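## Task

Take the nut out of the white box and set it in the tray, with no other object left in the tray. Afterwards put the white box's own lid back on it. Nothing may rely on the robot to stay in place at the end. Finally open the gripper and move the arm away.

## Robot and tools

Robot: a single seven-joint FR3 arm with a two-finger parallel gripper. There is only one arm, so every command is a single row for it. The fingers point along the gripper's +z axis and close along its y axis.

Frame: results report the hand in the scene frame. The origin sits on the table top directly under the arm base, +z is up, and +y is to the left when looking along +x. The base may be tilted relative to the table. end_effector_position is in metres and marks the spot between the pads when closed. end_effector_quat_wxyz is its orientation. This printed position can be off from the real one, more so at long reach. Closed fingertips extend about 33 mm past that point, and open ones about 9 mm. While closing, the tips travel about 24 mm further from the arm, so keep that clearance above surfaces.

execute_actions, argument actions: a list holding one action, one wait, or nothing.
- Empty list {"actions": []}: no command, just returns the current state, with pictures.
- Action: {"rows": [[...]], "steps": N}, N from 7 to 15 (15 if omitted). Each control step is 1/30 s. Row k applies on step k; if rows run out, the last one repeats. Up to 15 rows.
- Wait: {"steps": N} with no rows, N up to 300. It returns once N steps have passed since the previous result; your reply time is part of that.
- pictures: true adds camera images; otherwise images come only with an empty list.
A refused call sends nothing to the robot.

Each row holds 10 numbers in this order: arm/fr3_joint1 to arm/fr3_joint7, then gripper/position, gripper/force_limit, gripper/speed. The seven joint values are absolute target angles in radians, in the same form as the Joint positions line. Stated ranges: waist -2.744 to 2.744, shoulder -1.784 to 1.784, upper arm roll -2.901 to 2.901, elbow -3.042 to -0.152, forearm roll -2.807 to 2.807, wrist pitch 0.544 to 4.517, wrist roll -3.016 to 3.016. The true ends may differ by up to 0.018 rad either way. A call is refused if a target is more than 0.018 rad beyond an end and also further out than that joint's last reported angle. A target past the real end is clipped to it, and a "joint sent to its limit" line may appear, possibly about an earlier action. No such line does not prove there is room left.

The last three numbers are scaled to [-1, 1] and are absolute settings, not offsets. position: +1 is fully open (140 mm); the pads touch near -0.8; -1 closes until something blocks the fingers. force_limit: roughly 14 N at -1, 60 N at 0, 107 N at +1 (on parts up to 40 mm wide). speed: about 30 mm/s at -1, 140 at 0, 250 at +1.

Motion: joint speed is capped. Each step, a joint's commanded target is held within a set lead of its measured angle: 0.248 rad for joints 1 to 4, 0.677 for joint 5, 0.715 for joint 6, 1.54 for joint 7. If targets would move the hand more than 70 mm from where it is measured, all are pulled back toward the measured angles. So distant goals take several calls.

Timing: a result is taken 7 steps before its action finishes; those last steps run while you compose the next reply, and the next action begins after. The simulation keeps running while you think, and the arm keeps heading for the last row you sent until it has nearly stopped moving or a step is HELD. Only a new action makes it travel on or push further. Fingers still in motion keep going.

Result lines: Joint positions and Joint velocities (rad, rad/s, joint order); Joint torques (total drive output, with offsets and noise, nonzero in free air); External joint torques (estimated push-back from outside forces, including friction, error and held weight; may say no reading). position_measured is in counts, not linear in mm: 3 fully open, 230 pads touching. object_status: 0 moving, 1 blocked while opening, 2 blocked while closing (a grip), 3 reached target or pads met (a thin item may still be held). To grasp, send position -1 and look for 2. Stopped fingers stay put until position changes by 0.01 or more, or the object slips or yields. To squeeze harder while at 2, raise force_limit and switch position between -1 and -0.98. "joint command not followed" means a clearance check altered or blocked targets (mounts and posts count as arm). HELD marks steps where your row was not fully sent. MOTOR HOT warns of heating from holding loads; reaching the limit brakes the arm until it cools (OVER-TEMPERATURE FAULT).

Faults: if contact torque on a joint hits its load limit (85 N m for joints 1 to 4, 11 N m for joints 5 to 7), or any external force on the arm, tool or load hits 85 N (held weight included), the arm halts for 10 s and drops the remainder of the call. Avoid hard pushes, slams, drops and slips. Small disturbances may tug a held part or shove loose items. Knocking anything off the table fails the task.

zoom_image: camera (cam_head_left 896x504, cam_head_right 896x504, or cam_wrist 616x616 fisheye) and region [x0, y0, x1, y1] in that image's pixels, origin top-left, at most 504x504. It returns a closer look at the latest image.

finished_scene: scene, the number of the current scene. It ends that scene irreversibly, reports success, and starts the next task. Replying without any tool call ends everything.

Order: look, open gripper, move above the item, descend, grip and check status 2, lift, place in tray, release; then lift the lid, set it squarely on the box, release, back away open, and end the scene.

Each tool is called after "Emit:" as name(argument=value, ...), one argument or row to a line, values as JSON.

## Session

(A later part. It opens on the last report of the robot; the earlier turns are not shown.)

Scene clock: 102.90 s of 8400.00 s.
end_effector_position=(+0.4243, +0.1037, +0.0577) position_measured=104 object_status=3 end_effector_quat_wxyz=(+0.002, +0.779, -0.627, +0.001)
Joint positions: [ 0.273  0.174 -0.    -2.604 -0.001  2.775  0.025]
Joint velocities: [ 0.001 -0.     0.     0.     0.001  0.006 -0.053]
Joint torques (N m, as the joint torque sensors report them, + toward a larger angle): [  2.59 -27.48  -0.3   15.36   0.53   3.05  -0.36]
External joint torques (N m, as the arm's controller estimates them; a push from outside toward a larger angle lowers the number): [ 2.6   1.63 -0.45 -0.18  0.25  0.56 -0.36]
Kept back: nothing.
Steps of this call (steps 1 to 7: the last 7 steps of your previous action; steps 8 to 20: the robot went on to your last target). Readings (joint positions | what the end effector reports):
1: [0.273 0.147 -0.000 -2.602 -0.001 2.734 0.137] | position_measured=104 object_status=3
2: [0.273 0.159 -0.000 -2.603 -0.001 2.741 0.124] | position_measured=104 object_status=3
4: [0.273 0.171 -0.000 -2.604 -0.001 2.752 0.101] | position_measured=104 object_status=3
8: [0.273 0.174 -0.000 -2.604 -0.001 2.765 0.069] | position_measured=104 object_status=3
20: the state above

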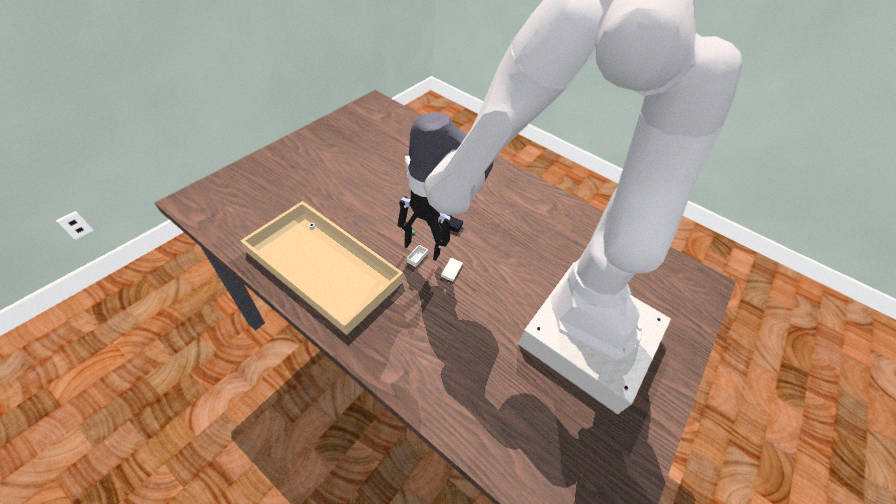

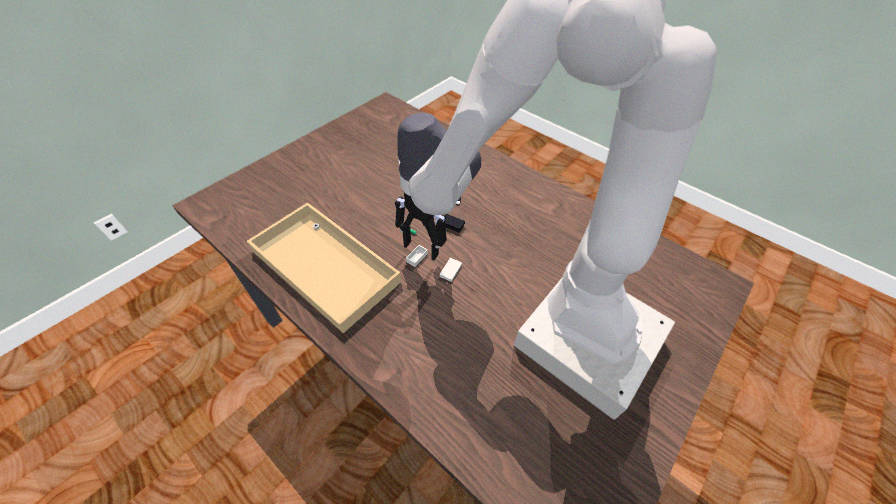

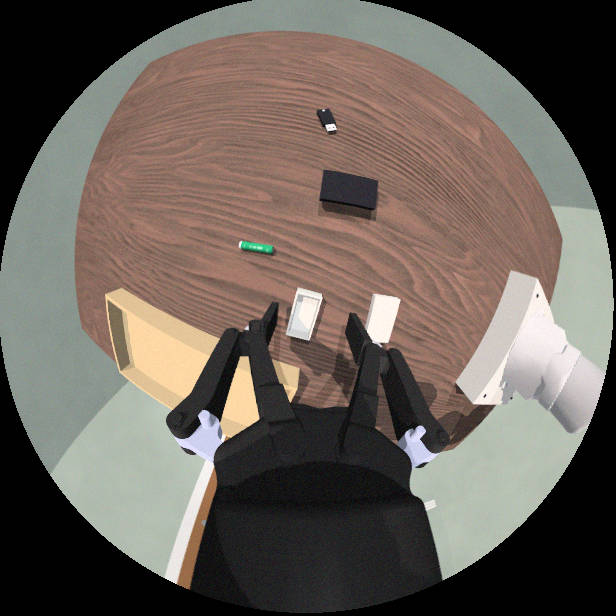

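Emit:
execute_actions(
  actions=[
    {"rows":[[0.275,0.180,0,-2.598,0,2.779,0.006,0.0,-0.5,-0.3],[0.275,0.183,0,-2.594,0,2.777,0.006,0.0,-0.5,-0.3],[0.275,0.183,0,-2.594,0,2.777,0.006,0.0,-0.5,-0.3],[0.275,0.183,0,-2.594,0,2.777,0.006,0.0,-0.5,-0.3],[0.275,0.195,0,-2.593,0,2.788,0.006,0.0,-0.5,-0.3],[0.275,0.207,0,-2.592,0,2.80,0.006,0.0,-0.5,-0.3],[0.275,0.219,0,-2.592,0,2.811,0.006,0.0,-0.5,-0.3],[0.275,0.229,0,-2.591,0,2.82,0.006,0.0,-0.5,-0.3],[0.275,0.237,0,-2.591,0,2.828,0.006,0.0,-0.5,-0.3]],"steps":15},
  ],
)

Emit:
execute_actions(
  actions=[
    {"steps":15},
  ],
  pictures=true,
)

Emit:
zoom_image(
  camera="cam_wrist",
  region=[200,220,420,400],
)

Scene clock: 103.67 s of 8400.00 s.
end_effector_position=(+0.4261, +0.1042, +0.0492) position_measured=129 object_status=0 end_effector_quat_wxyz=(+0.003, +0.784, -0.621, +0.000)
Joint positions: [ 0.273  0.204 -0.    -2.593 -0.001  2.792  0.011]
Joint velocities: [ 0.001  0.289  0.     0.019 -0.     0.161 -0.002]
Joint torques (N m, as the joint torque sensors report them, + toward a larger angle): [  1.49 -27.98  -0.33  13.37   0.49   2.65  -0.15]
External joint torques (N m, as the arm's controller estimates them; a push from outside toward a larger angle lowers the number): [ 1.52  1.93 -0.48 -0.81  0.22  0.37 -0.15]
Steps of this call (steps 1 to 15: the robot went on to your last target; steps 16 to 23: the first 8 steps of this action). Readings (joint positions | what the end effector reports):
16: [0.273 0.174 -0.000 -2.603 -0.001 2.777 0.012] | position_measured=104 object_status=0
17: [0.273 0.176 -0.000 -2.601 -0.001 2.777 0.012] | position_measured=108 object_status=0
19: [0.273 0.179 -0.000 -2.598 -0.001 2.777 0.011] | position_measured=120 object_status=0
23: the state above

Scene clock: 104.17 s of 8400.00 s.
end_effector_position=(+0.4249, +0.1038, +0.0382) position_measured=129 object_status=3 end_effector_quat_wxyz=(+0.002, +0.784, -0.621, +0.000)
Joint positions: [ 0.273  0.236 -0.    -2.593 -0.001  2.824  0.01 ]
Joint velocities: [-0.    -0.    -0.    -0.    -0.001  0.011 -0.002]
Joint torques (N m, as the joint torque sensors report them, + toward a larger angle): [  0.81 -28.81  -0.06  14.56   0.48   3.01  -0.15]
External joint torques (N m, as the arm's controller estimates them; a push from outside toward a larger angle lowers the number): [ 0.96  1.35 -0.13 -0.02  0.23  0.54 -0.15]
Kept back: nothing.
Steps of this call (steps 1 to 7: the last 7 steps of your previous action; steps 8 to 15: the robot went on to your last target). Readings (joint positions | what the end effector reports):
1: [0.273 0.214 -0.000 -2.593 -0.001 2.798 0.010] | position_measured=129 object_status=0
2: [0.273 0.222 -0.000 -2.593 -0.001 2.803 0.010] | position_measured=129 object_status=0
4: [0.273 0.232 -0.000 -2.593 -0.001 2.809 0.010] | position_measured=129 object_status=3
8: [0.273 0.236 -0.000 -2.593 -0.001 2.818 0.010] | position_measured=129 object_status=3
15: the state above

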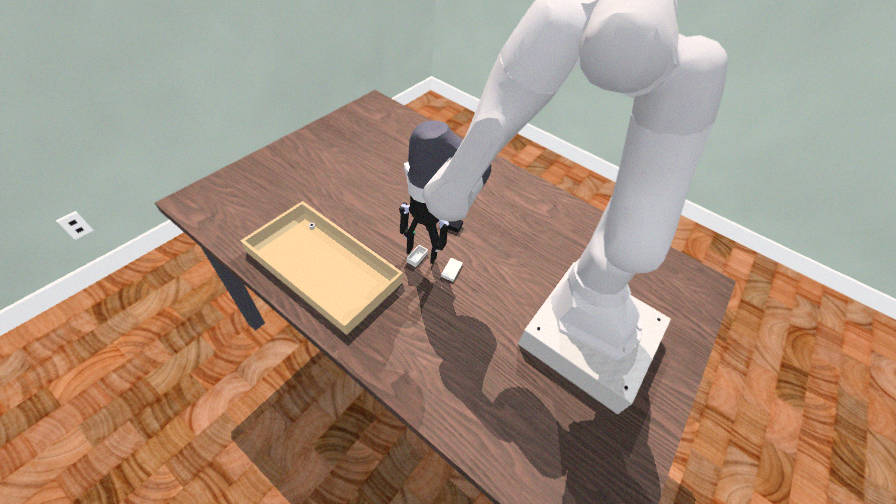

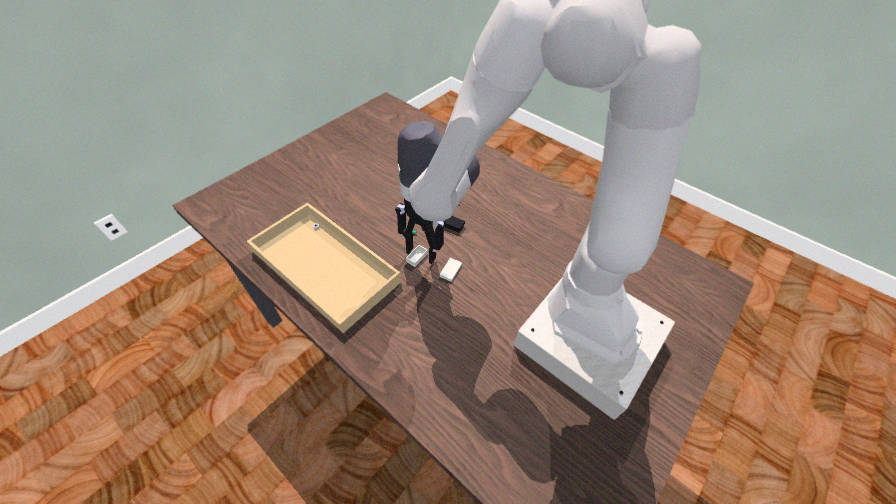

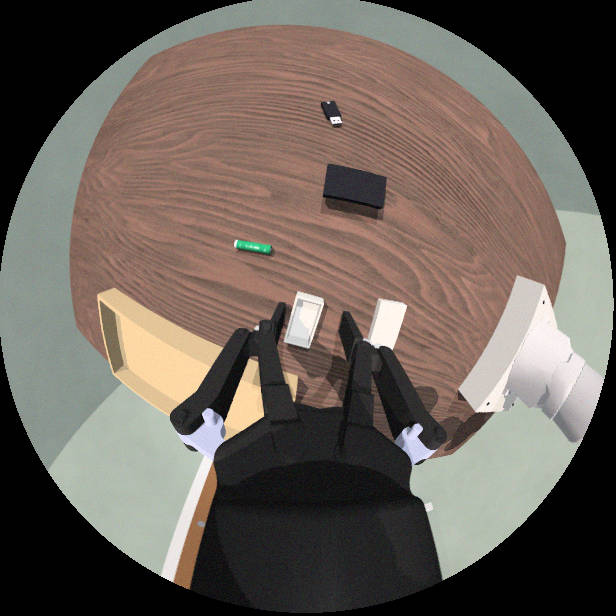

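Region (200, 220, 420, 400) of cam_wrist's 616x616 image, scaled by 2.291, with more detail than that image has; it fills the top 412 rows of this view, and the rest is white.

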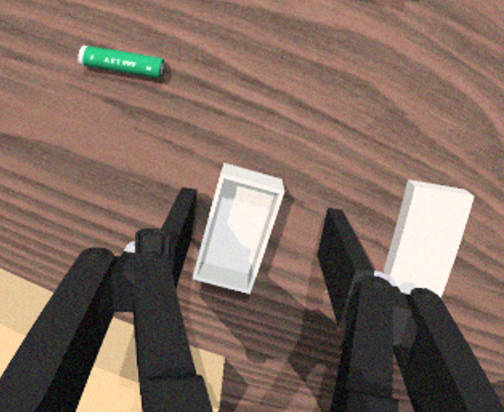

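Emit:
execute_actions(
  actions=[
    {"rows":[[0.275,0.237,0,-2.591,0,2.828,0.006,-1,-0.6,-0.3]],"steps":15},
  ],
)

Emit:
execute_actions(
  actions=[
    {"steps":22},
  ],
  pictures=true,
)

Emit:
zoom_image(
  camera="cam_wrist",
  region=[200,220,420,400],
)

Scene clock: 105.40 s of 8400.00 s.
end_effector_position=(+0.4256, +0.1040, +0.0384) position_measured=167 object_status=0 end_effector_quat_wxyz=(+0.002, +0.784, -0.621, +0.001)
Joint positions: [ 0.273  0.236 -0.    -2.593 -0.001  2.826  0.009]
Joint velocities: [-0.     0.    -0.    -0.001 -0.     0.001 -0.   ]
Joint torques (N m, as the joint torque sensors report them, + toward a larger angle): [  1.91 -28.51   0.18  14.53   0.63   2.74  -0.2 ]
External joint torques (N m, as the arm's controller estimates them; a push from outside toward a larger angle lowers the number): [ 2.03  1.7   0.08 -0.06  0.38  0.25 -0.2 ]
Steps of this call (steps 1 to 15: the robot went on to your last target; steps 16 to 29: nothing new was sent; steps 30 to 37: the first 8 steps of this action). Readings (joint positions | what the end effector reports):
30: [0.273 0.236 -0.000 -2.593 -0.001 2.826 0.009] | position_measured=129 object_status=0
31: [0.273 0.236 -0.000 -2.593 -0.001 2.826 0.009] | position_measured=133 object_status=0
33: [0.273 0.236 -0.000 -2.593 -0.001 2.826 0.009] | position_measured=144 object_status=0
37: the state above

Scene clock: 106.13 s of 8400.00 s.
end_effector_position=(+0.4259, +0.1041, +0.0385) position_measured=185 object_status=2 end_effector_quat_wxyz=(+0.001, +0.784, -0.621, +0.001)
Joint positions: [ 0.273  0.235 -0.    -2.592 -0.001  2.826  0.009]
Joint velocities: [-0.001 -0.     0.    -0.001 -0.    -0.001 -0.   ]
Joint torques (N m, as the joint torque sensors report them, + toward a larger angle): [  1.6  -29.37  -0.17  15.26   0.57   2.86  -0.31]
External joint torques (N m, as the arm's controller estimates them; a push from outside toward a larger angle lowers the number): [ 1.77  0.81 -0.22  0.66  0.31  0.37 -0.31]
Kept back: nothing.
Steps of this call (steps 1 to 7: the last 7 steps of your previous action; steps 8 to 15: the robot went on to your last target; steps 16 to 22: nothing new was sent). Readings (joint positions | what the end effector reports):
1: [0.273 0.236 -0.000 -2.593 -0.001 2.826 0.009] | position_measured=173 object_status=0
2: [0.273 0.236 -0.000 -2.593 -0.001 2.826 0.009] | position_measured=179 object_status=0
4: [0.273 0.235 -0.000 -2.592 -0.001 2.826 0.009] | position_measured=185 object_status=0
8: [0.273 0.235 -0.000 -2.592 -0.001 2.826 0.009] | position_measured=185 object_status=0
22: the state above
The arm was judged still, so your last target was given up. Only a new action makes it travel on or press farther. Fingers that are still opening or closing keep moving.

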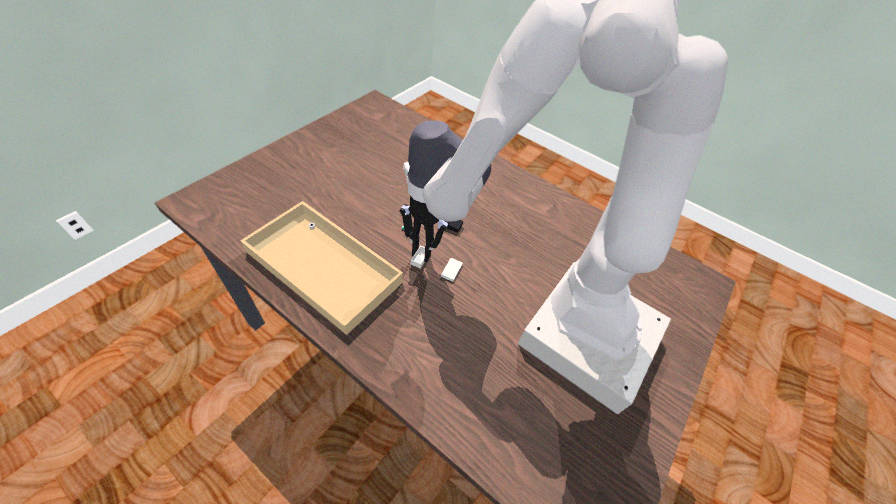

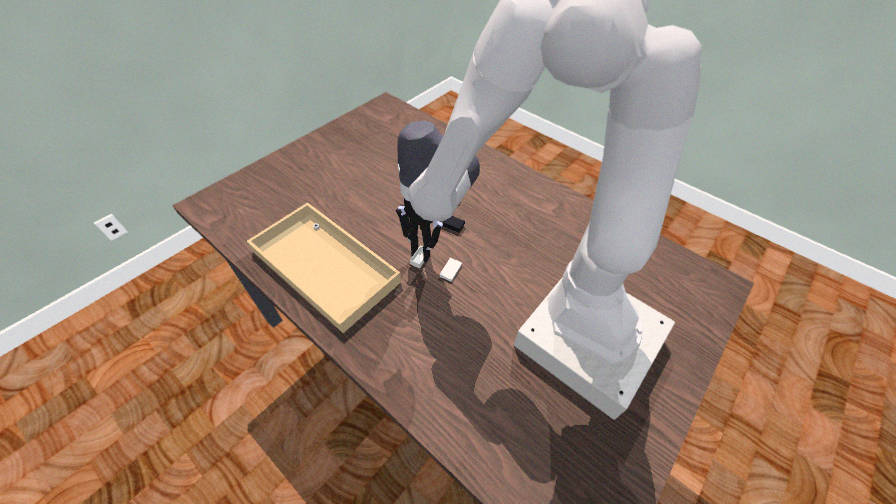

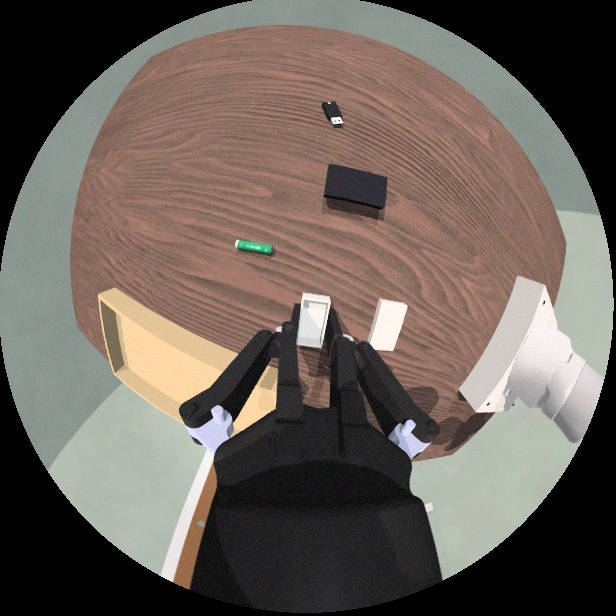

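Region (200, 220, 420, 400) of cam_wrist's 616x616 image, scaled by 2.291, with more detail than that image has; it fills the top 412 rows of this view, and the rest is white.

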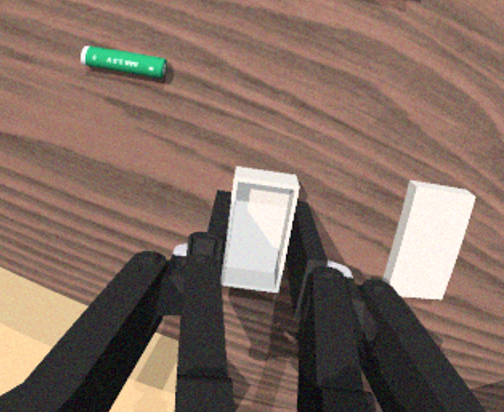

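Emit:
execute_actions(
  actions=[
    {"rows":[[0.275,0.237,0,-2.591,0,2.828,0.006,-0.3,-0.6,0],[0.275,0.237,0,-2.591,0,2.828,0.006,-0.3,-0.6,0],[0.275,0.237,0,-2.591,0,2.828,0.006,-0.3,-0.6,0],[0.275,0.237,0,-2.591,0,2.828,0.006,-0.3,-0.6,0],[0.275,0.21,0,-2.592,0,2.802,0.006,-0.3,-0.6,0],[0.275,0.17,0,-2.594,0,2.765,0.006,-0.3,-0.6,0],[0.275,0.14,0,-2.595,0,2.737,0.006,-0.3,-0.6,0],[0.275,0.14,0,-2.595,0,2.737,0.006,-0.3,-0.6,0],[0.275,0.14,0,-2.595,0,2.737,0.006,-0.3,-0.6,0],[0.275,0.14,0,-2.595,0,2.737,0.5,0.1,-0.6,0],[0.275,0.14,0,-2.595,0,2.737,1.0,0.1,-0.6,0],[0.275,0.14,0,-2.595,0,2.737,1.582,0.1,-0.6,0]],"steps":15},
  ],
)

Emit:
execute_actions(
  actions=[
    {"steps":25},
  ],
)

Emit:
execute_actions(
  actions=[
    {"rows":[[0.275,0.16,0,-2.594,0,2.756,1.582,0.1,-0.6,0],[0.275,0.18,0,-2.593,0,2.775,1.582,0.1,-0.6,0],[0.275,0.195,0,-2.593,0,2.788,1.582,0.1,-0.6,0],[0.275,0.207,0,-2.592,0,2.80,1.582,0.1,-0.6,0],[0.275,0.219,0,-2.592,0,2.811,1.582,0.1,-0.6,0],[0.275,0.229,0,-2.591,0,2.82,1.582,0.1,-0.6,0],[0.275,0.237,0,-2.591,0,2.828,1.582,0.1,-0.6,0]],"steps":15},
  ],
)

Emit:
execute_actions(
  actions=[
    {"steps":15},
  ],
  pictures=true,
)

Emit:
zoom_image(
  camera="cam_wrist",
  region=[200,220,420,400],
)

Scene clock: 107.30 s of 8400.00 s.
end_effector_position=(+0.4307, +0.1053, +0.0581) position_measured=167 object_status=0 end_effector_quat_wxyz=(-0.004, +0.784, -0.621, +0.005)
Joint positions: [ 0.273  0.18  -0.    -2.597 -0.001  2.788  0.009]
Joint velocities: [ 0.001 -0.582 -0.     0.026  0.001 -0.279 -0.001]
Joint torques (N m, as the joint torque sensors report them, + toward a larger angle): [  1.86 -23.48   0.08  13.95   0.48   1.87  -0.28]
External joint torques (N m, as the arm's controller estimates them; a push from outside toward a larger angle lowers the number): [ 2.03  0.41  0.08 -0.86  0.15 -0.35 -0.28]
Steps of this call (steps 1 to 27: nothing new was sent; steps 28 to 35: the first 8 steps of this action). Readings (joint positions | what the end effector reports):
28: [0.273 0.236 -0.000 -2.592 -0.001 2.826 0.009] | position_measured=185 object_status=0
29: [0.273 0.236 -0.000 -2.592 -0.001 2.826 0.009] | position_measured=185 object_status=0
31: [0.273 0.236 -0.000 -2.592 -0.001 2.826 0.009] | position_measured=168 object_status=0
35: the state above

Scene clock: 108.13 s of 8400.00 s.
end_effector_position=(+0.4311, +0.1054, +0.0723) position_measured=117 object_status=3 end_effector_quat_wxyz=(+0.003, -0.181, +0.984, -0.001)
Joint positions: [ 0.273  0.141 -0.    -2.593 -0.001  2.74   1.448]
Joint velocities: [ 0.001 -0.002  0.     0.     0.    -0.003  0.432]
Joint torques (N m, as the joint torque sensors report them, + toward a larger angle): [  1.83 -29.08  -0.45  13.9    0.64   2.29   0.15]
External joint torques (N m, as the arm's controller estimates them; a push from outside toward a larger angle lowers the number): [ 1.87 -0.27 -0.55 -2.36  0.32 -0.15  0.16]
Kept back: nothing.
Steps of this call (steps 1 to 7: the last 7 steps of your previous action; steps 8 to 25: the robot went on to your last target). Readings (joint positions | what the end effector reports):
1: [0.273 0.164 -0.000 -2.595 -0.001 2.780 0.009] | position_measured=167 object_status=0
2: [0.273 0.153 -0.000 -2.594 -0.001 2.774 0.050] | position_measured=167 object_status=0
4: [0.273 0.143 -0.000 -2.593 -0.001 2.764 0.275] | position_measured=154 object_status=0
8: [0.273 0.141 -0.000 -2.593 -0.001 2.751 0.738] | position_measured=124 object_status=0
25: the state above

Scene clock: 108.40 s of 8400.00 s.
end_effector_position=(+0.4206, +0.1028, +0.0416) position_measured=117 object_status=3 end_effector_quat_wxyz=(-0.010, -0.143, +0.990, -0.003)
Joint positions: [ 0.273  0.222 -0.    -2.592 -0.001  2.793  1.524]
Joint velocities: [-0.     0.244  0.    -0.002 -0.001  0.18   0.181]
Joint torques (N m, as the joint torque sensors report them, + toward a larger angle): [  1.57 -32.77  -0.11  15.09   0.56   3.2    0.07]
External joint torques (N m, as the arm's controller estimates them; a push from outside toward a larger angle lowers the number): [ 1.71  1.71 -0.21 -1.65  0.3   0.43  0.07]
Steps of this call (steps 1 to 8: the first 8 steps of this action). Readings (joint positions | what the end effector reports):
1: [0.273 0.143 -0.000 -2.593 -0.001 2.742 1.462] | position_measured=117 object_status=3
2: [0.273 0.150 -0.000 -2.592 -0.001 2.748 1.474] | position_measured=117 object_status=3
4: [0.273 0.174 -0.000 -2.592 -0.001 2.762 1.495] | position_measured=117 object_status=3
8: the state above

Scene clock: 108.90 s of 8400.00 s.
end_effector_position=(+0.4255, +0.1040, +0.0385) position_measured=117 object_status=3 end_effector_quat_wxyz=(-0.001, -0.121, +0.993, -0.002)
Joint positions: [ 0.273  0.236 -0.    -2.592 -0.001  2.824  1.568]
Joint velocities: [-0.    -0.001  0.     0.001 -0.001  0.01   0.036]
Joint torques (N m, as the joint torque sensors report them, + toward a larger angle): [  1.37 -29.07  -0.63  13.63   0.56   2.9   -0.02]
External joint torques (N m, as the arm's controller estimates them; a push from outside toward a larger angle lowers the number): [ 1.45  1.15 -0.78 -0.98  0.3   0.49 -0.01]
Kept back: nothing.
Steps of this call (steps 1 to 7: the last 7 steps of your previous action; steps 8 to 15: the robot went on to your last target). Readings (joint positions | what the end effector reports):
1: [0.273 0.229 -0.000 -2.592 -0.001 2.798 1.530] | position_measured=117 object_status=3
2: [0.273 0.232 -0.000 -2.592 -0.001 2.803 1.535] | position_measured=117 object_status=3
4: [0.273 0.235 -0.000 -2.592 -0.001 2.810 1.544] | position_measured=117 object_status=3
8: [0.273 0.236 -0.000 -2.592 -0.001 2.818 1.556] | position_measured=117 object_status=3
15: the state above

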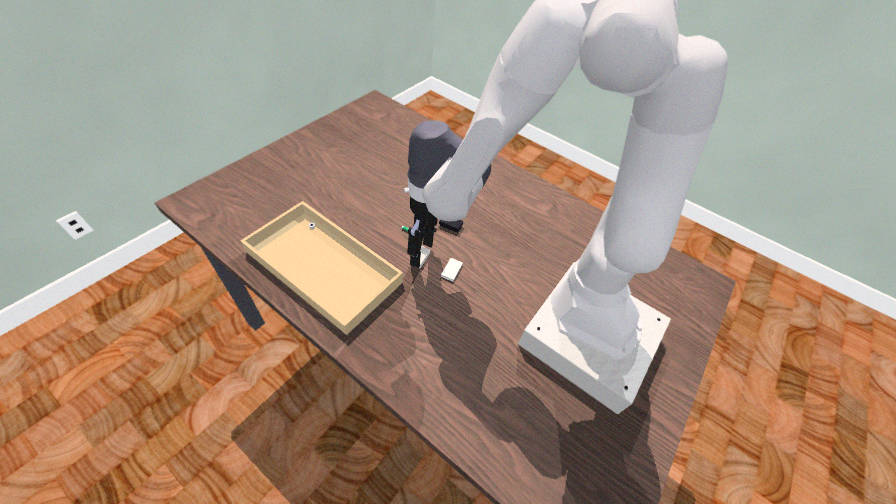

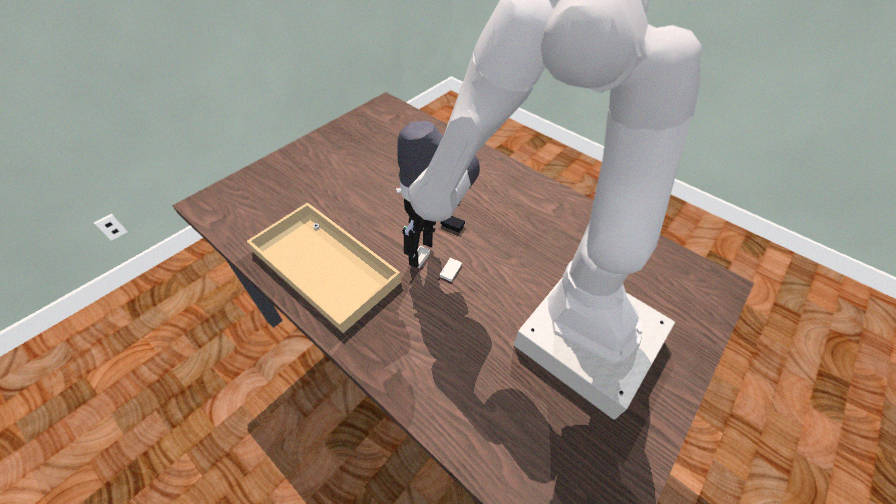

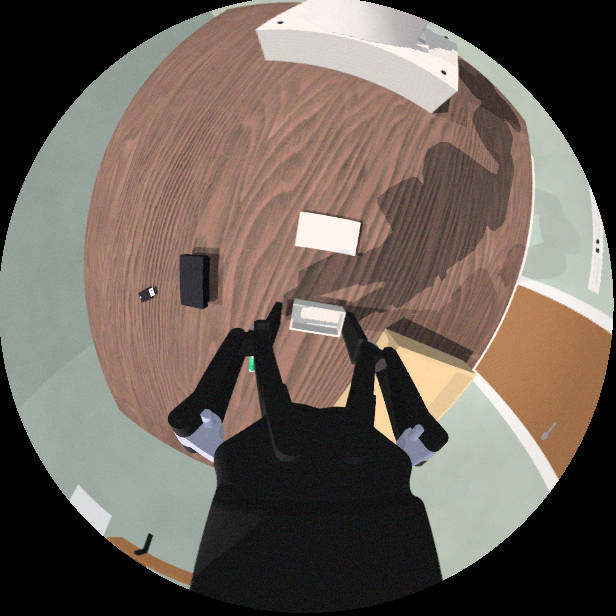

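Region (200, 220, 420, 400) of cam_wrist's 616x616 image, scaled by 2.291, with more detail than that image has; it fills the top 412 rows of this view, and the rest is white.

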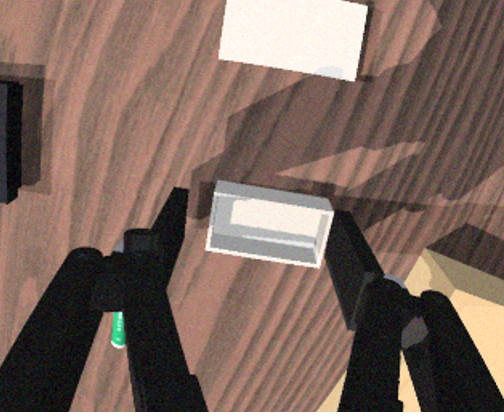

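Squeeze, release, rise, go to lid.

Emit:
execute_actions(
  actions=[
    {"rows":[[0.275,0.237,0,-2.591,0,2.828,1.582,-1,-0.7,-0.3]],"steps":15},
  ],
)

Emit:
execute_actions(
  actions=[
    {"steps":15},
  ],
)

Emit:
execute_actions(
  actions=[
    {"rows":[[0.275,0.237,0,-2.591,0,2.828,1.582,0.1,-0.6,0],[0.275,0.237,0,-2.591,0,2.828,1.582,0.1,-0.6,0],[0.275,0.237,0,-2.591,0,2.828,1.582,0.1,-0.6,0],[0.275,0.237,0,-2.591,0,2.828,1.582,0.1,-0.6,0],[0.275,0.21,0,-2.592,0,2.802,1.582,0.1,-0.6,0],[0.275,0.17,0,-2.594,0,2.765,1.582,0.1,-0.6,0],[0.275,0.13,0,-2.595,0,2.727,1.582,0.1,-0.6,0],[0.275,0.10,0,-2.6,0,2.70,1.582,0.1,-0.6,0],[0.275,0.08,0,-2.62,0,2.70,1.582,0.1,-0.6,0],[0.275,0.04,0,-2.70,0,2.74,1.2,0.1,-0.6,0],[0.275,0.0,0,-2.80,0,2.80,0.8,0.1,-0.6,0],[0.275,-0.05,0,-2.88,0,2.83,0.4,0.1,-0.6,0],[0.275,-0.06,0,-2.903,0,2.845,0.006,-0.25,-0.6,0]],"steps":15},
  ],
)

Emit:
execute_actions(
  actions=[
    {"steps":30},
  ],
  pictures=true,
)

Scene clock: 109.83 s of 8400.00 s.
end_effector_position=(+0.4264, +0.1042, +0.0388) position_measured=142 object_status=0 end_effector_quat_wxyz=(+0.000, -0.116, +0.993, -0.002)
Joint positions: [ 0.273  0.235 -0.    -2.592 -0.001  2.826  1.578]
Joint velocities: [-0.     0.003 -0.     0.001  0.    -0.     0.   ]
Joint torques (N m, as the joint torque sensors report them, + toward a larger angle): [  2.09 -28.77  -0.01  13.47   0.49   2.84  -0.01]
External joint torques (N m, as the arm's controller estimates them; a push from outside toward a larger angle lowers the number): [ 2.19  1.42 -0.13 -1.14  0.23  0.42 -0.01]
Steps of this call (steps 1 to 15: the robot went on to your last target; steps 16 to 20: nothing new was sent; steps 21 to 28: the first 8 steps of this action). Readings (joint positions | what the end effector reports):
21: [0.273 0.236 -0.000 -2.592 -0.001 2.826 1.578] | position_measured=117 object_status=0
22: [0.273 0.236 -0.000 -2.592 -0.001 2.826 1.578] | position_measured=121 object_status=0
24: [0.273 0.236 -0.000 -2.592 -0.001 2.826 1.578] | position_measured=132 object_status=0
28: the state above

Scene clock: 110.33 s of 8400.00 s.
end_effector_position=(+0.4263, +0.1042, +0.0388) position_measured=142 object_status=2 end_effector_quat_wxyz=(+0.000, -0.116, +0.993, -0.002)
Joint positions: [ 0.273  0.235 -0.    -2.592 -0.001  2.826  1.579]
Joint velocities: [ 0.     0.001 -0.001  0.     0.001 -0.001 -0.   ]
Joint torques (N m, as the joint torque sensors report them, + toward a larger angle): [  1.35 -29.37   0.26  14.44   0.56   2.78   0.16]
External joint torques (N m, as the arm's controller estimates them; a push from outside toward a larger angle lowers the number): [ 1.48  0.65  0.16 -0.05  0.29  0.38  0.16]
Kept back: nothing.
Steps of this call (steps 1 to 7: the last 7 steps of your previous action; steps 8 to 15: the robot went on to your last target). Readings (joint positions | what the end effector reports):
1: [0.273 0.235 -0.000 -2.592 -0.001 2.826 1.578] | position_measured=142 object_status=0
2: [0.273 0.235 -0.000 -2.592 -0.001 2.826 1.578] | position_measured=142 object_status=0
4: [0.273 0.235 -0.000 -2.592 -0.001 2.826 1.578] | position_measured=142 object_status=0
8: [0.273 0.235 -0.000 -2.592 -0.001 2.826 1.578] | position_measured=142 object_status=2
15: the state above
The arm was judged still, so your last target was given up. Only a new action makes it travel on or press farther. Fingers that are still opening or closing keep moving.

Scene clock: 110.60 s of 8400.00 s.
end_effector_position=(+0.4299, +0.1051, +0.0604) position_measured=117 object_status=0 end_effector_quat_wxyz=(+0.005, -0.116, +0.993, -0.001)
Joint positions: [ 0.273  0.173 -0.    -2.599 -0.001  2.781  1.579]
Joint velocities: [-0.001 -0.873 -0.001 -0.041  0.002 -0.494 -0.001]
Joint torques (N m, as the joint torque sensors report them, + toward a larger angle): [  1.29 -29.77   0.13  15.51   0.58   2.53   0.17]
External joint torques (N m, as the arm's controller estimates them; a push from outside toward a larger angle lowers the number): [ 1.39 -0.58  0.03 -2.59  0.28 -0.49  0.18]
Steps of this call (steps 1 to 8: the first 8 steps of this action). Readings (joint positions | what the end effector reports):
1: [0.273 0.235 -0.000 -2.592 -0.001 2.826 1.579] | position_measured=142 object_status=0
2: [0.273 0.235 -0.000 -2.592 -0.001 2.826 1.579] | position_measured=142 object_status=0
4: [0.273 0.235 -0.000 -2.592 -0.001 2.826 1.579] | position_measured=121 object_status=0
8: the state above

Scene clock: 111.60 s of 8400.00 s.
end_effector_position=(+0.3339, +0.0817, +0.0679) position_measured=160 object_status=3 end_effector_quat_wxyz=(+0.001, +0.758, -0.652, +0.001)
Joint positions: [ 0.273 -0.058 -0.    -2.901 -0.     2.842  0.09 ]
Joint velocities: [ 0.002 -0.    -0.002 -0.001 -0.     0.003 -0.269]
Joint torques (N m, as the joint torque sensors report them, + toward a larger angle): [  1.9  -20.89   0.02  11.25   0.44   2.96  -0.29]
External joint torques (N m, as the arm's controller estimates them; a push from outside toward a larger angle lowers the number): [ 1.96 -0.86  0.14 -3.04  0.2   0.48 -0.29]
Kept back: nothing.
Steps of this call (steps 1 to 7: the last 7 steps of your previous action; steps 8 to 30: the robot went on to your last target). Readings (joint positions | what the end effector reports):
1: [0.273 0.143 -0.000 -2.602 -0.001 2.767 1.579] | position_measured=117 object_status=0
2: [0.273 0.109 -0.000 -2.620 -0.001 2.764 1.548] | position_measured=117 object_status=0
4: [0.273 0.034 -0.000 -2.715 -0.000 2.782 1.391] | position_measured=117 object_status=0
8: [0.273 -0.040 -0.000 -2.870 -0.000 2.811 0.913] | position_measured=137 object_status=0
30: the state above

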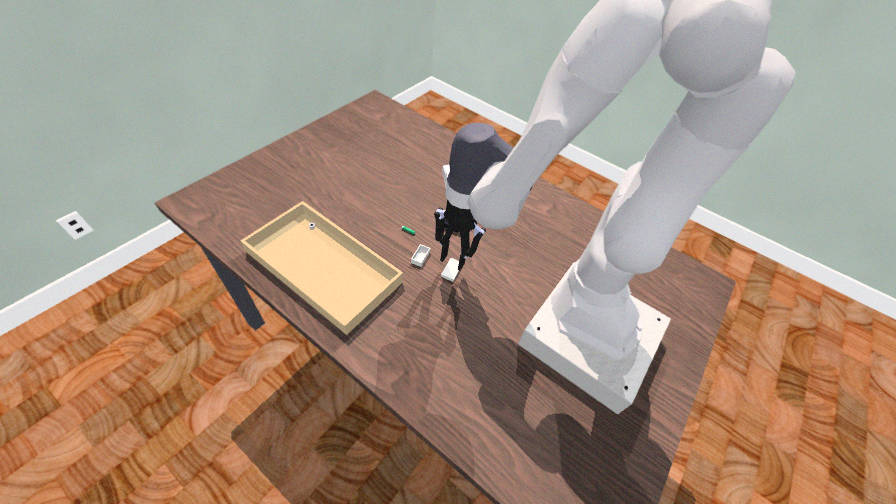

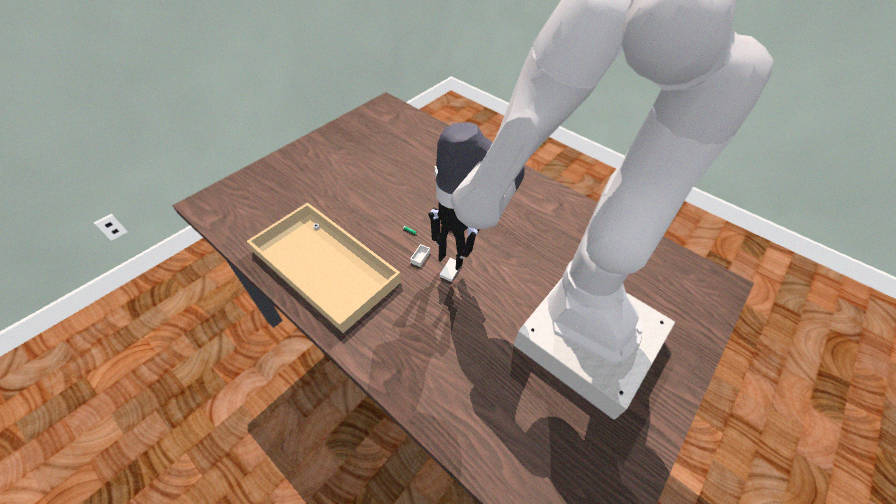

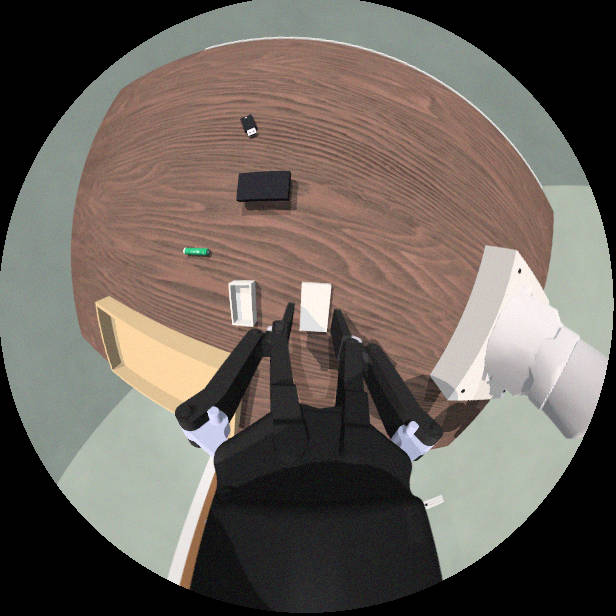

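Emit:
execute_actions(
  actions=[
    {"rows":[[0.275,-0.03,0,-2.9,0,2.87,0.006,-0.25,-0.4,0],[0.275,0.0,0,-2.898,0,2.90,0.006,-0.25,-0.4,0],[0.275,0.025,0,-2.896,0,2.922,0.006,-0.25,-0.4,0],[0.275,0.045,0,-2.894,0,2.941,0.006,-0.25,-0.4,0],[0.275,0.058,0,-2.893,0,2.953,0.006,-0.25,-0.4,0],[0.275,0.068,0,-2.892,0,2.963,0.006,-0.25,-0.4,0]],"steps":15},
  ],
)

Emit:
execute_actions(
  actions=[
    {"steps":15},
  ],
)

Emit:
execute_actions(
  actions=[
    {"rows":[[0.275,0.068,0,-2.892,0,2.963,0.006,-1,-0.3,-0.3]],"steps":15},
  ],
)

Emit:
execute_actions(
  actions=[
    {"steps":12},
  ],
)

Emit:
execute_actions(
  actions=[
    {"rows":[[0.275,0.05,0,-2.894,0,2.945,0.006,-1,-0.3,-0.3],[0.275,0.01,0,-2.897,0,2.91,0.006,-1,-0.3,-0.3],[0.275,-0.03,0,-2.9,0,2.87,0.006,-1,-0.3,-0.3],[0.275,-0.06,0,-2.9,0,2.845,0.006,-1,-0.3,-0.3],[0.275,-0.06,0,-2.88,0,2.83,0.006,-1,-0.3,-0.3],[0.275,-0.03,0,-2.82,0,2.79,0.006,-1,-0.3,-0.3],[0.275,0.02,0,-2.73,0,2.75,0.006,-1,-0.3,-0.3],[0.275,0.07,0,-2.65,0,2.72,0.006,-1,-0.3,-0.3],[0.275,0.12,0,-2.61,0,2.73,0.006,-1,-0.3,-0.3],[0.275,0.15,0,-2.594,0,2.746,0.006,-1,-0.3,-0.3]],"steps":15},
  ],
)

Emit:
execute_actions(
  actions=[
    {"steps":25},
  ],
  pictures=true,
)

Emit:
zoom_image(
  camera="cam_head_left",
  region=[385,215,457,275],
)

Scene clock: 112.77 s of 8400.00 s.
end_effector_position=(+0.3305, +0.0808, +0.0418) position_measured=160 object_status=3 end_effector_quat_wxyz=(+0.005, +0.783, -0.622, -0.002)
Joint positions: [ 0.273  0.047 -0.    -2.891 -0.     2.927  0.011]
Joint velocities: [-0.     0.123 -0.     0.093  0.     0.262 -0.007]
Joint torques (N m, as the joint torque sensors report them, + toward a larger angle): [  2.59 -14.79  -0.32   6.49   0.3    1.44  -0.03]
External joint torques (N m, as the arm's controller estimates them; a push from outside toward a larger angle lowers the number): [ 2.64  8.43 -0.31 -4.82  0.14 -1.88 -0.02]
Steps of this call (steps 1 to 27: the robot went on to your last target; steps 28 to 35: the first 8 steps of this action). Readings (joint positions | what the end effector reports):
28: [0.273 -0.055 -0.000 -2.900 -0.000 2.847 0.013] | position_measured=160 object_status=3
29: [0.273 -0.043 -0.000 -2.899 -0.000 2.856 0.013] | position_measured=160 object_status=3
31: [0.273 -0.004 -0.000 -2.896 -0.000 2.880 0.012] | position_measured=160 object_status=3
35: the state above

Scene clock: 113.27 s of 8400.00 s.
end_effector_position=(+0.3338, +0.0815, +0.0380) position_measured=160 object_status=3 end_effector_quat_wxyz=(-0.000, +0.784, -0.621, +0.002)
Joint positions: [ 0.273  0.066 -0.    -2.891 -0.     2.959  0.01 ]
Joint velocities: [ 0.001  0.002 -0.001  0.001 -0.001  0.009 -0.001]
Joint torques (N m, as the joint torque sensors report them, + toward a larger angle): [  0.98 -20.99   0.05  10.1    0.31   2.76  -0.17]
External joint torques (N m, as the arm's controller estimates them; a push from outside toward a larger angle lowers the number): [ 1.03  1.18  0.04 -2.11  0.16  0.26 -0.17]
Kept back: nothing.
Steps of this call (steps 1 to 7: the last 7 steps of your previous action; steps 8 to 15: the robot went on to your last target). Readings (joint positions | what the end effector reports):
1: [0.273 0.052 -0.000 -2.890 -0.000 2.934 0.011] | position_measured=160 object_status=3
2: [0.273 0.057 -0.000 -2.890 -0.000 2.939 0.011] | position_measured=160 object_status=3
4: [0.273 0.063 -0.000 -2.890 -0.000 2.946 0.010] | position_measured=160 object_status=3
8: [0.273 0.066 -0.000 -2.891 -0.000 2.954 0.010] | position_measured=160 object_status=3
15: the state above

Scene clock: 113.53 s of 8400.00 s.
end_effector_position=(+0.3341, +0.0816, +0.0381) position_measured=199 object_status=0 end_effector_quat_wxyz=(-0.001, +0.784, -0.621, +0.003)
Joint positions: [ 0.273  0.066 -0.    -2.891 -0.     2.96   0.009]
Joint velocities: [-0.001 -0.     0.    -0.001 -0.001  0.003  0.   ]
Joint torques (N m, as the joint torque sensors report them, + toward a larger angle): [  2.01 -21.16   0.2   10.74   0.33   2.86  -0.23]
External joint torques (N m, as the arm's controller estimates them; a push from outside toward a larger angle lowers the number): [ 2.09  1.11  0.22 -1.46  0.18  0.35 -0.23]
Steps of this call (steps 1 to 8: the first 8 steps of this action). Readings (joint positions | what the end effector reports):
1: [0.273 0.066 -0.000 -2.891 -0.000 2.959 0.010] | position_measured=160 object_status=0
2: [0.273 0.066 -0.000 -2.891 -0.000 2.959 0.010] | position_measured=164 object_status=0
4: [0.273 0.066 -0.000 -2.891 -0.000 2.960 0.010] | position_measured=176 object_status=0
8: the state above

Scene clock: 113.93 s of 8400.00 s.
end_effector_position=(+0.3344, +0.0817, +0.0382) position_measured=215 object_status=2 end_effector_quat_wxyz=(-0.001, +0.784, -0.621, +0.003)
Joint positions: [ 0.273  0.066 -0.    -2.891 -0.     2.961  0.009]
Joint velocities: [-0.001  0.    -0.     0.    -0.     0.001  0.002]
Joint torques (N m, as the joint torque sensors report them, + toward a larger angle): [  1.73 -21.02   0.2    9.76   0.41   2.86  -0.24]
External joint torques (N m, as the arm's controller estimates them; a push from outside toward a larger angle lowers the number): [ 1.8   1.16  0.21 -2.44  0.26  0.35 -0.24]
Kept back: nothing.
Steps of this call (steps 1 to 7: the last 7 steps of your previous action; steps 8 to 12: the robot went on to your last target). Readings (joint positions | what the end effector reports):
1: [0.273 0.066 -0.000 -2.891 -0.000 2.960 0.009] | position_measured=205 object_status=0
2: [0.273 0.066 -0.000 -2.891 -0.000 2.961 0.009] | position_measured=210 object_status=0
4: [0.273 0.066 -0.000 -2.891 -0.000 2.961 0.009] | position_measured=215 object_status=0
8: [0.273 0.066 -0.000 -2.891 -0.000 2.961 0.009] | position_measured=215 object_status=2
12: the state above

Scene clock: 114.20 s of 8400.00 s.
end_effector_position=(+0.3833, +0.0939, +0.0775) position_measured=215 object_status=2 end_effector_quat_wxyz=(-0.017, +0.784, -0.621, +0.015)
Joint positions: [ 0.273  0.005 -0.    -2.788 -0.     2.836  0.009]
Joint velocities: [-0.     0.823 -0.     1.769  0.    -0.668 -0.002]
Joint torques (N m, as the joint torque sensors report them, + toward a larger angle): [  2.45 -23.6   -0.09   9.13   0.46   1.79  -0.25]
External joint torques (N m, as the arm's controller estimates them; a push from outside toward a larger angle lowers the number): [ 2.82  1.45  0.32 -0.96 -0.04 -0.38 -0.24]
Steps of this call (steps 1 to 8: the first 8 steps of this action). Readings (joint positions | what the end effector reports):
1: [0.273 0.064 -0.000 -2.891 -0.000 2.959 0.009] | position_measured=215 object_status=2
2: [0.273 0.054 -0.000 -2.894 -0.000 2.951 0.009] | position_measured=215 object_status=2
4: [0.273 0.007 -0.000 -2.899 -0.000 2.921 0.009] | position_measured=215 object_status=2
8: the state above

Scene clock: 115.03 s of 8400.00 s.
end_effector_position=(+0.4297, +0.1052, +0.0689) position_measured=215 object_status=2 end_effector_quat_wxyz=(-0.001, +0.784, -0.621, +0.003)
Joint positions: [ 0.273  0.148 -0.    -2.596 -0.     2.749  0.009]
Joint velocities: [-0.     0.    -0.001  0.001  0.    -0.004 -0.   ]
Joint torques (N m, as the joint torque sensors report them, + toward a larger angle): [  1.48 -27.08  -0.2   16.18   0.54   2.3   -0.24]
External joint torques (N m, as the arm's controller estimates them; a push from outside toward a larger angle lowers the number): [ 1.61  1.79 -0.22  0.08  0.23 -0.2  -0.24]
Kept back: nothing.
Steps of this call (steps 1 to 7: the last 7 steps of your previous action; steps 8 to 25: the robot went on to your last target). Readings (joint positions | what the end effector reports):
1: [0.273 0.036 -0.000 -2.729 -0.000 2.818 0.009] | position_measured=215 object_status=2
2: [0.273 0.068 -0.000 -2.680 -0.000 2.808 0.009] | position_measured=215 object_status=2
4: [0.273 0.113 -0.000 -2.626 -0.000 2.791 0.009] | position_measured=215 object_status=2
8: [0.273 0.144 -0.000 -2.602 -0.000 2.768 0.009] | position_measured=215 object_status=2
25: the state above

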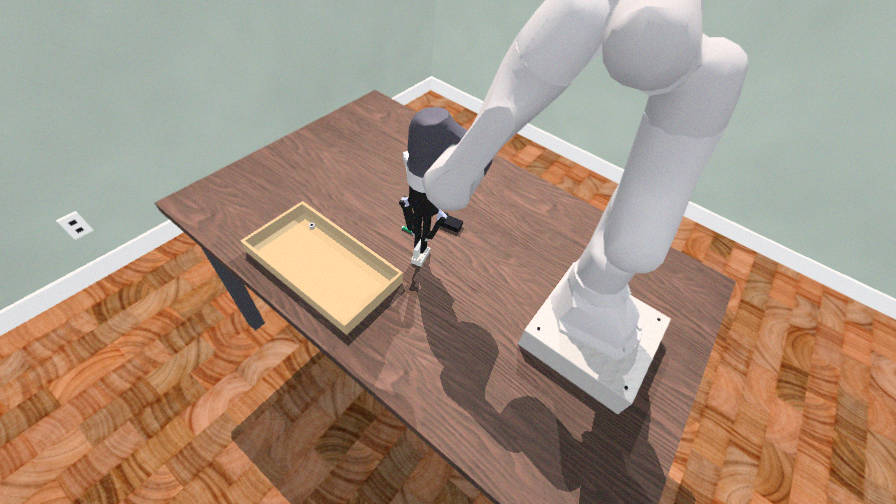

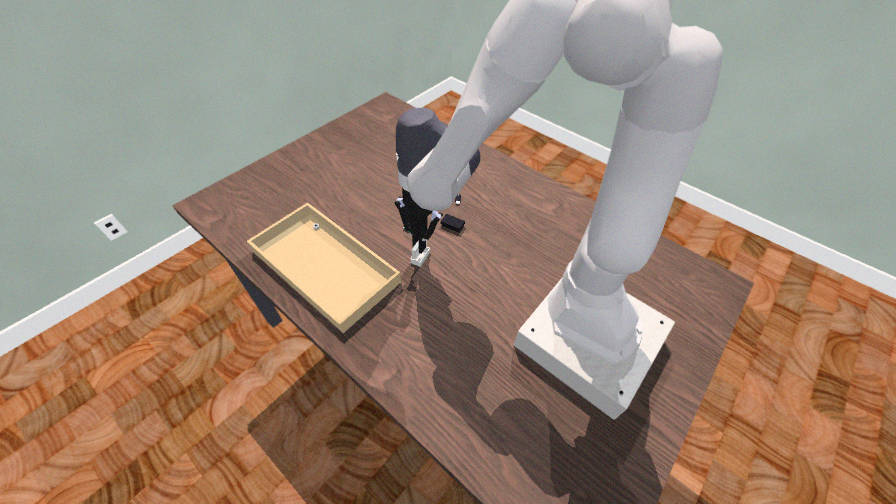

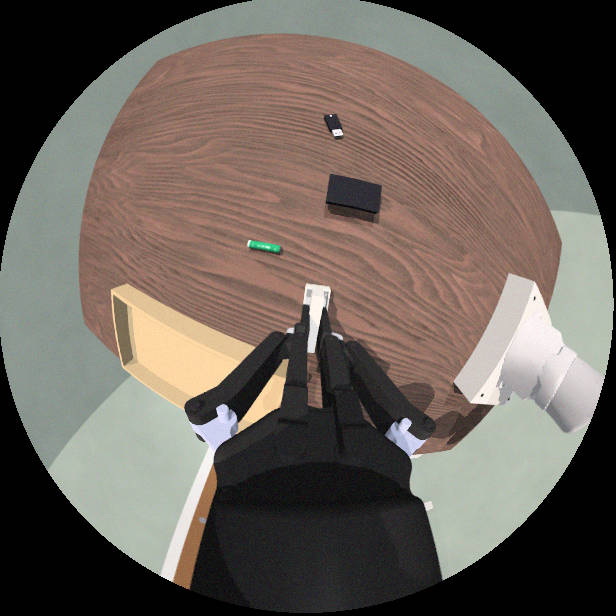

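Region (385, 215, 457, 275) of cam_head_left's 896x504 image, scaled by 7.000, with more detail than that image has.

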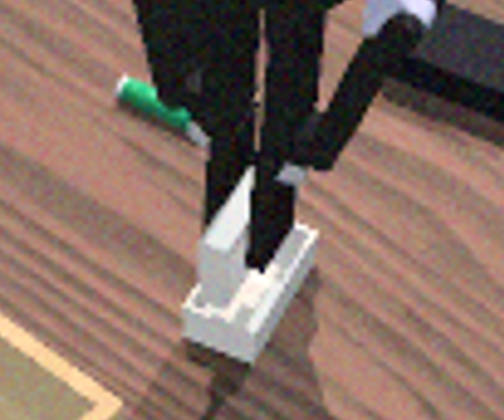

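Emit:
zoom_image(
  camera="cam_wrist",
  region=[270,260,370,370],
)

Emit:
zoom_image(
  camera="cam_head_right",
  region=[395,225,445,275],
)

Region (270, 260, 370, 370) of cam_wrist's 616x616 image, scaled by 4.582, with more detail than that image has; it fills the left 458 columns of this view, and the rest is white.

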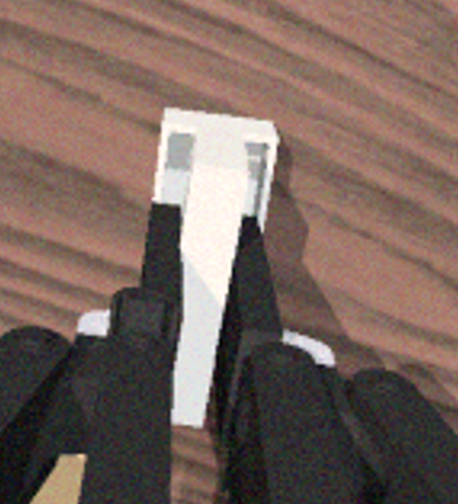

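Region (395, 225, 445, 275) of cam_head_right's 896x504 image, scaled by 10.080, with more detail than that image has.

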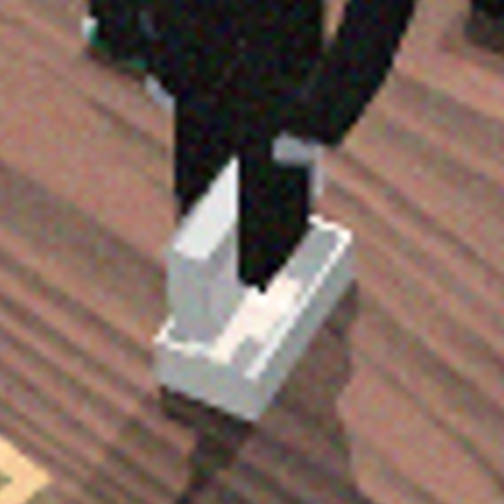

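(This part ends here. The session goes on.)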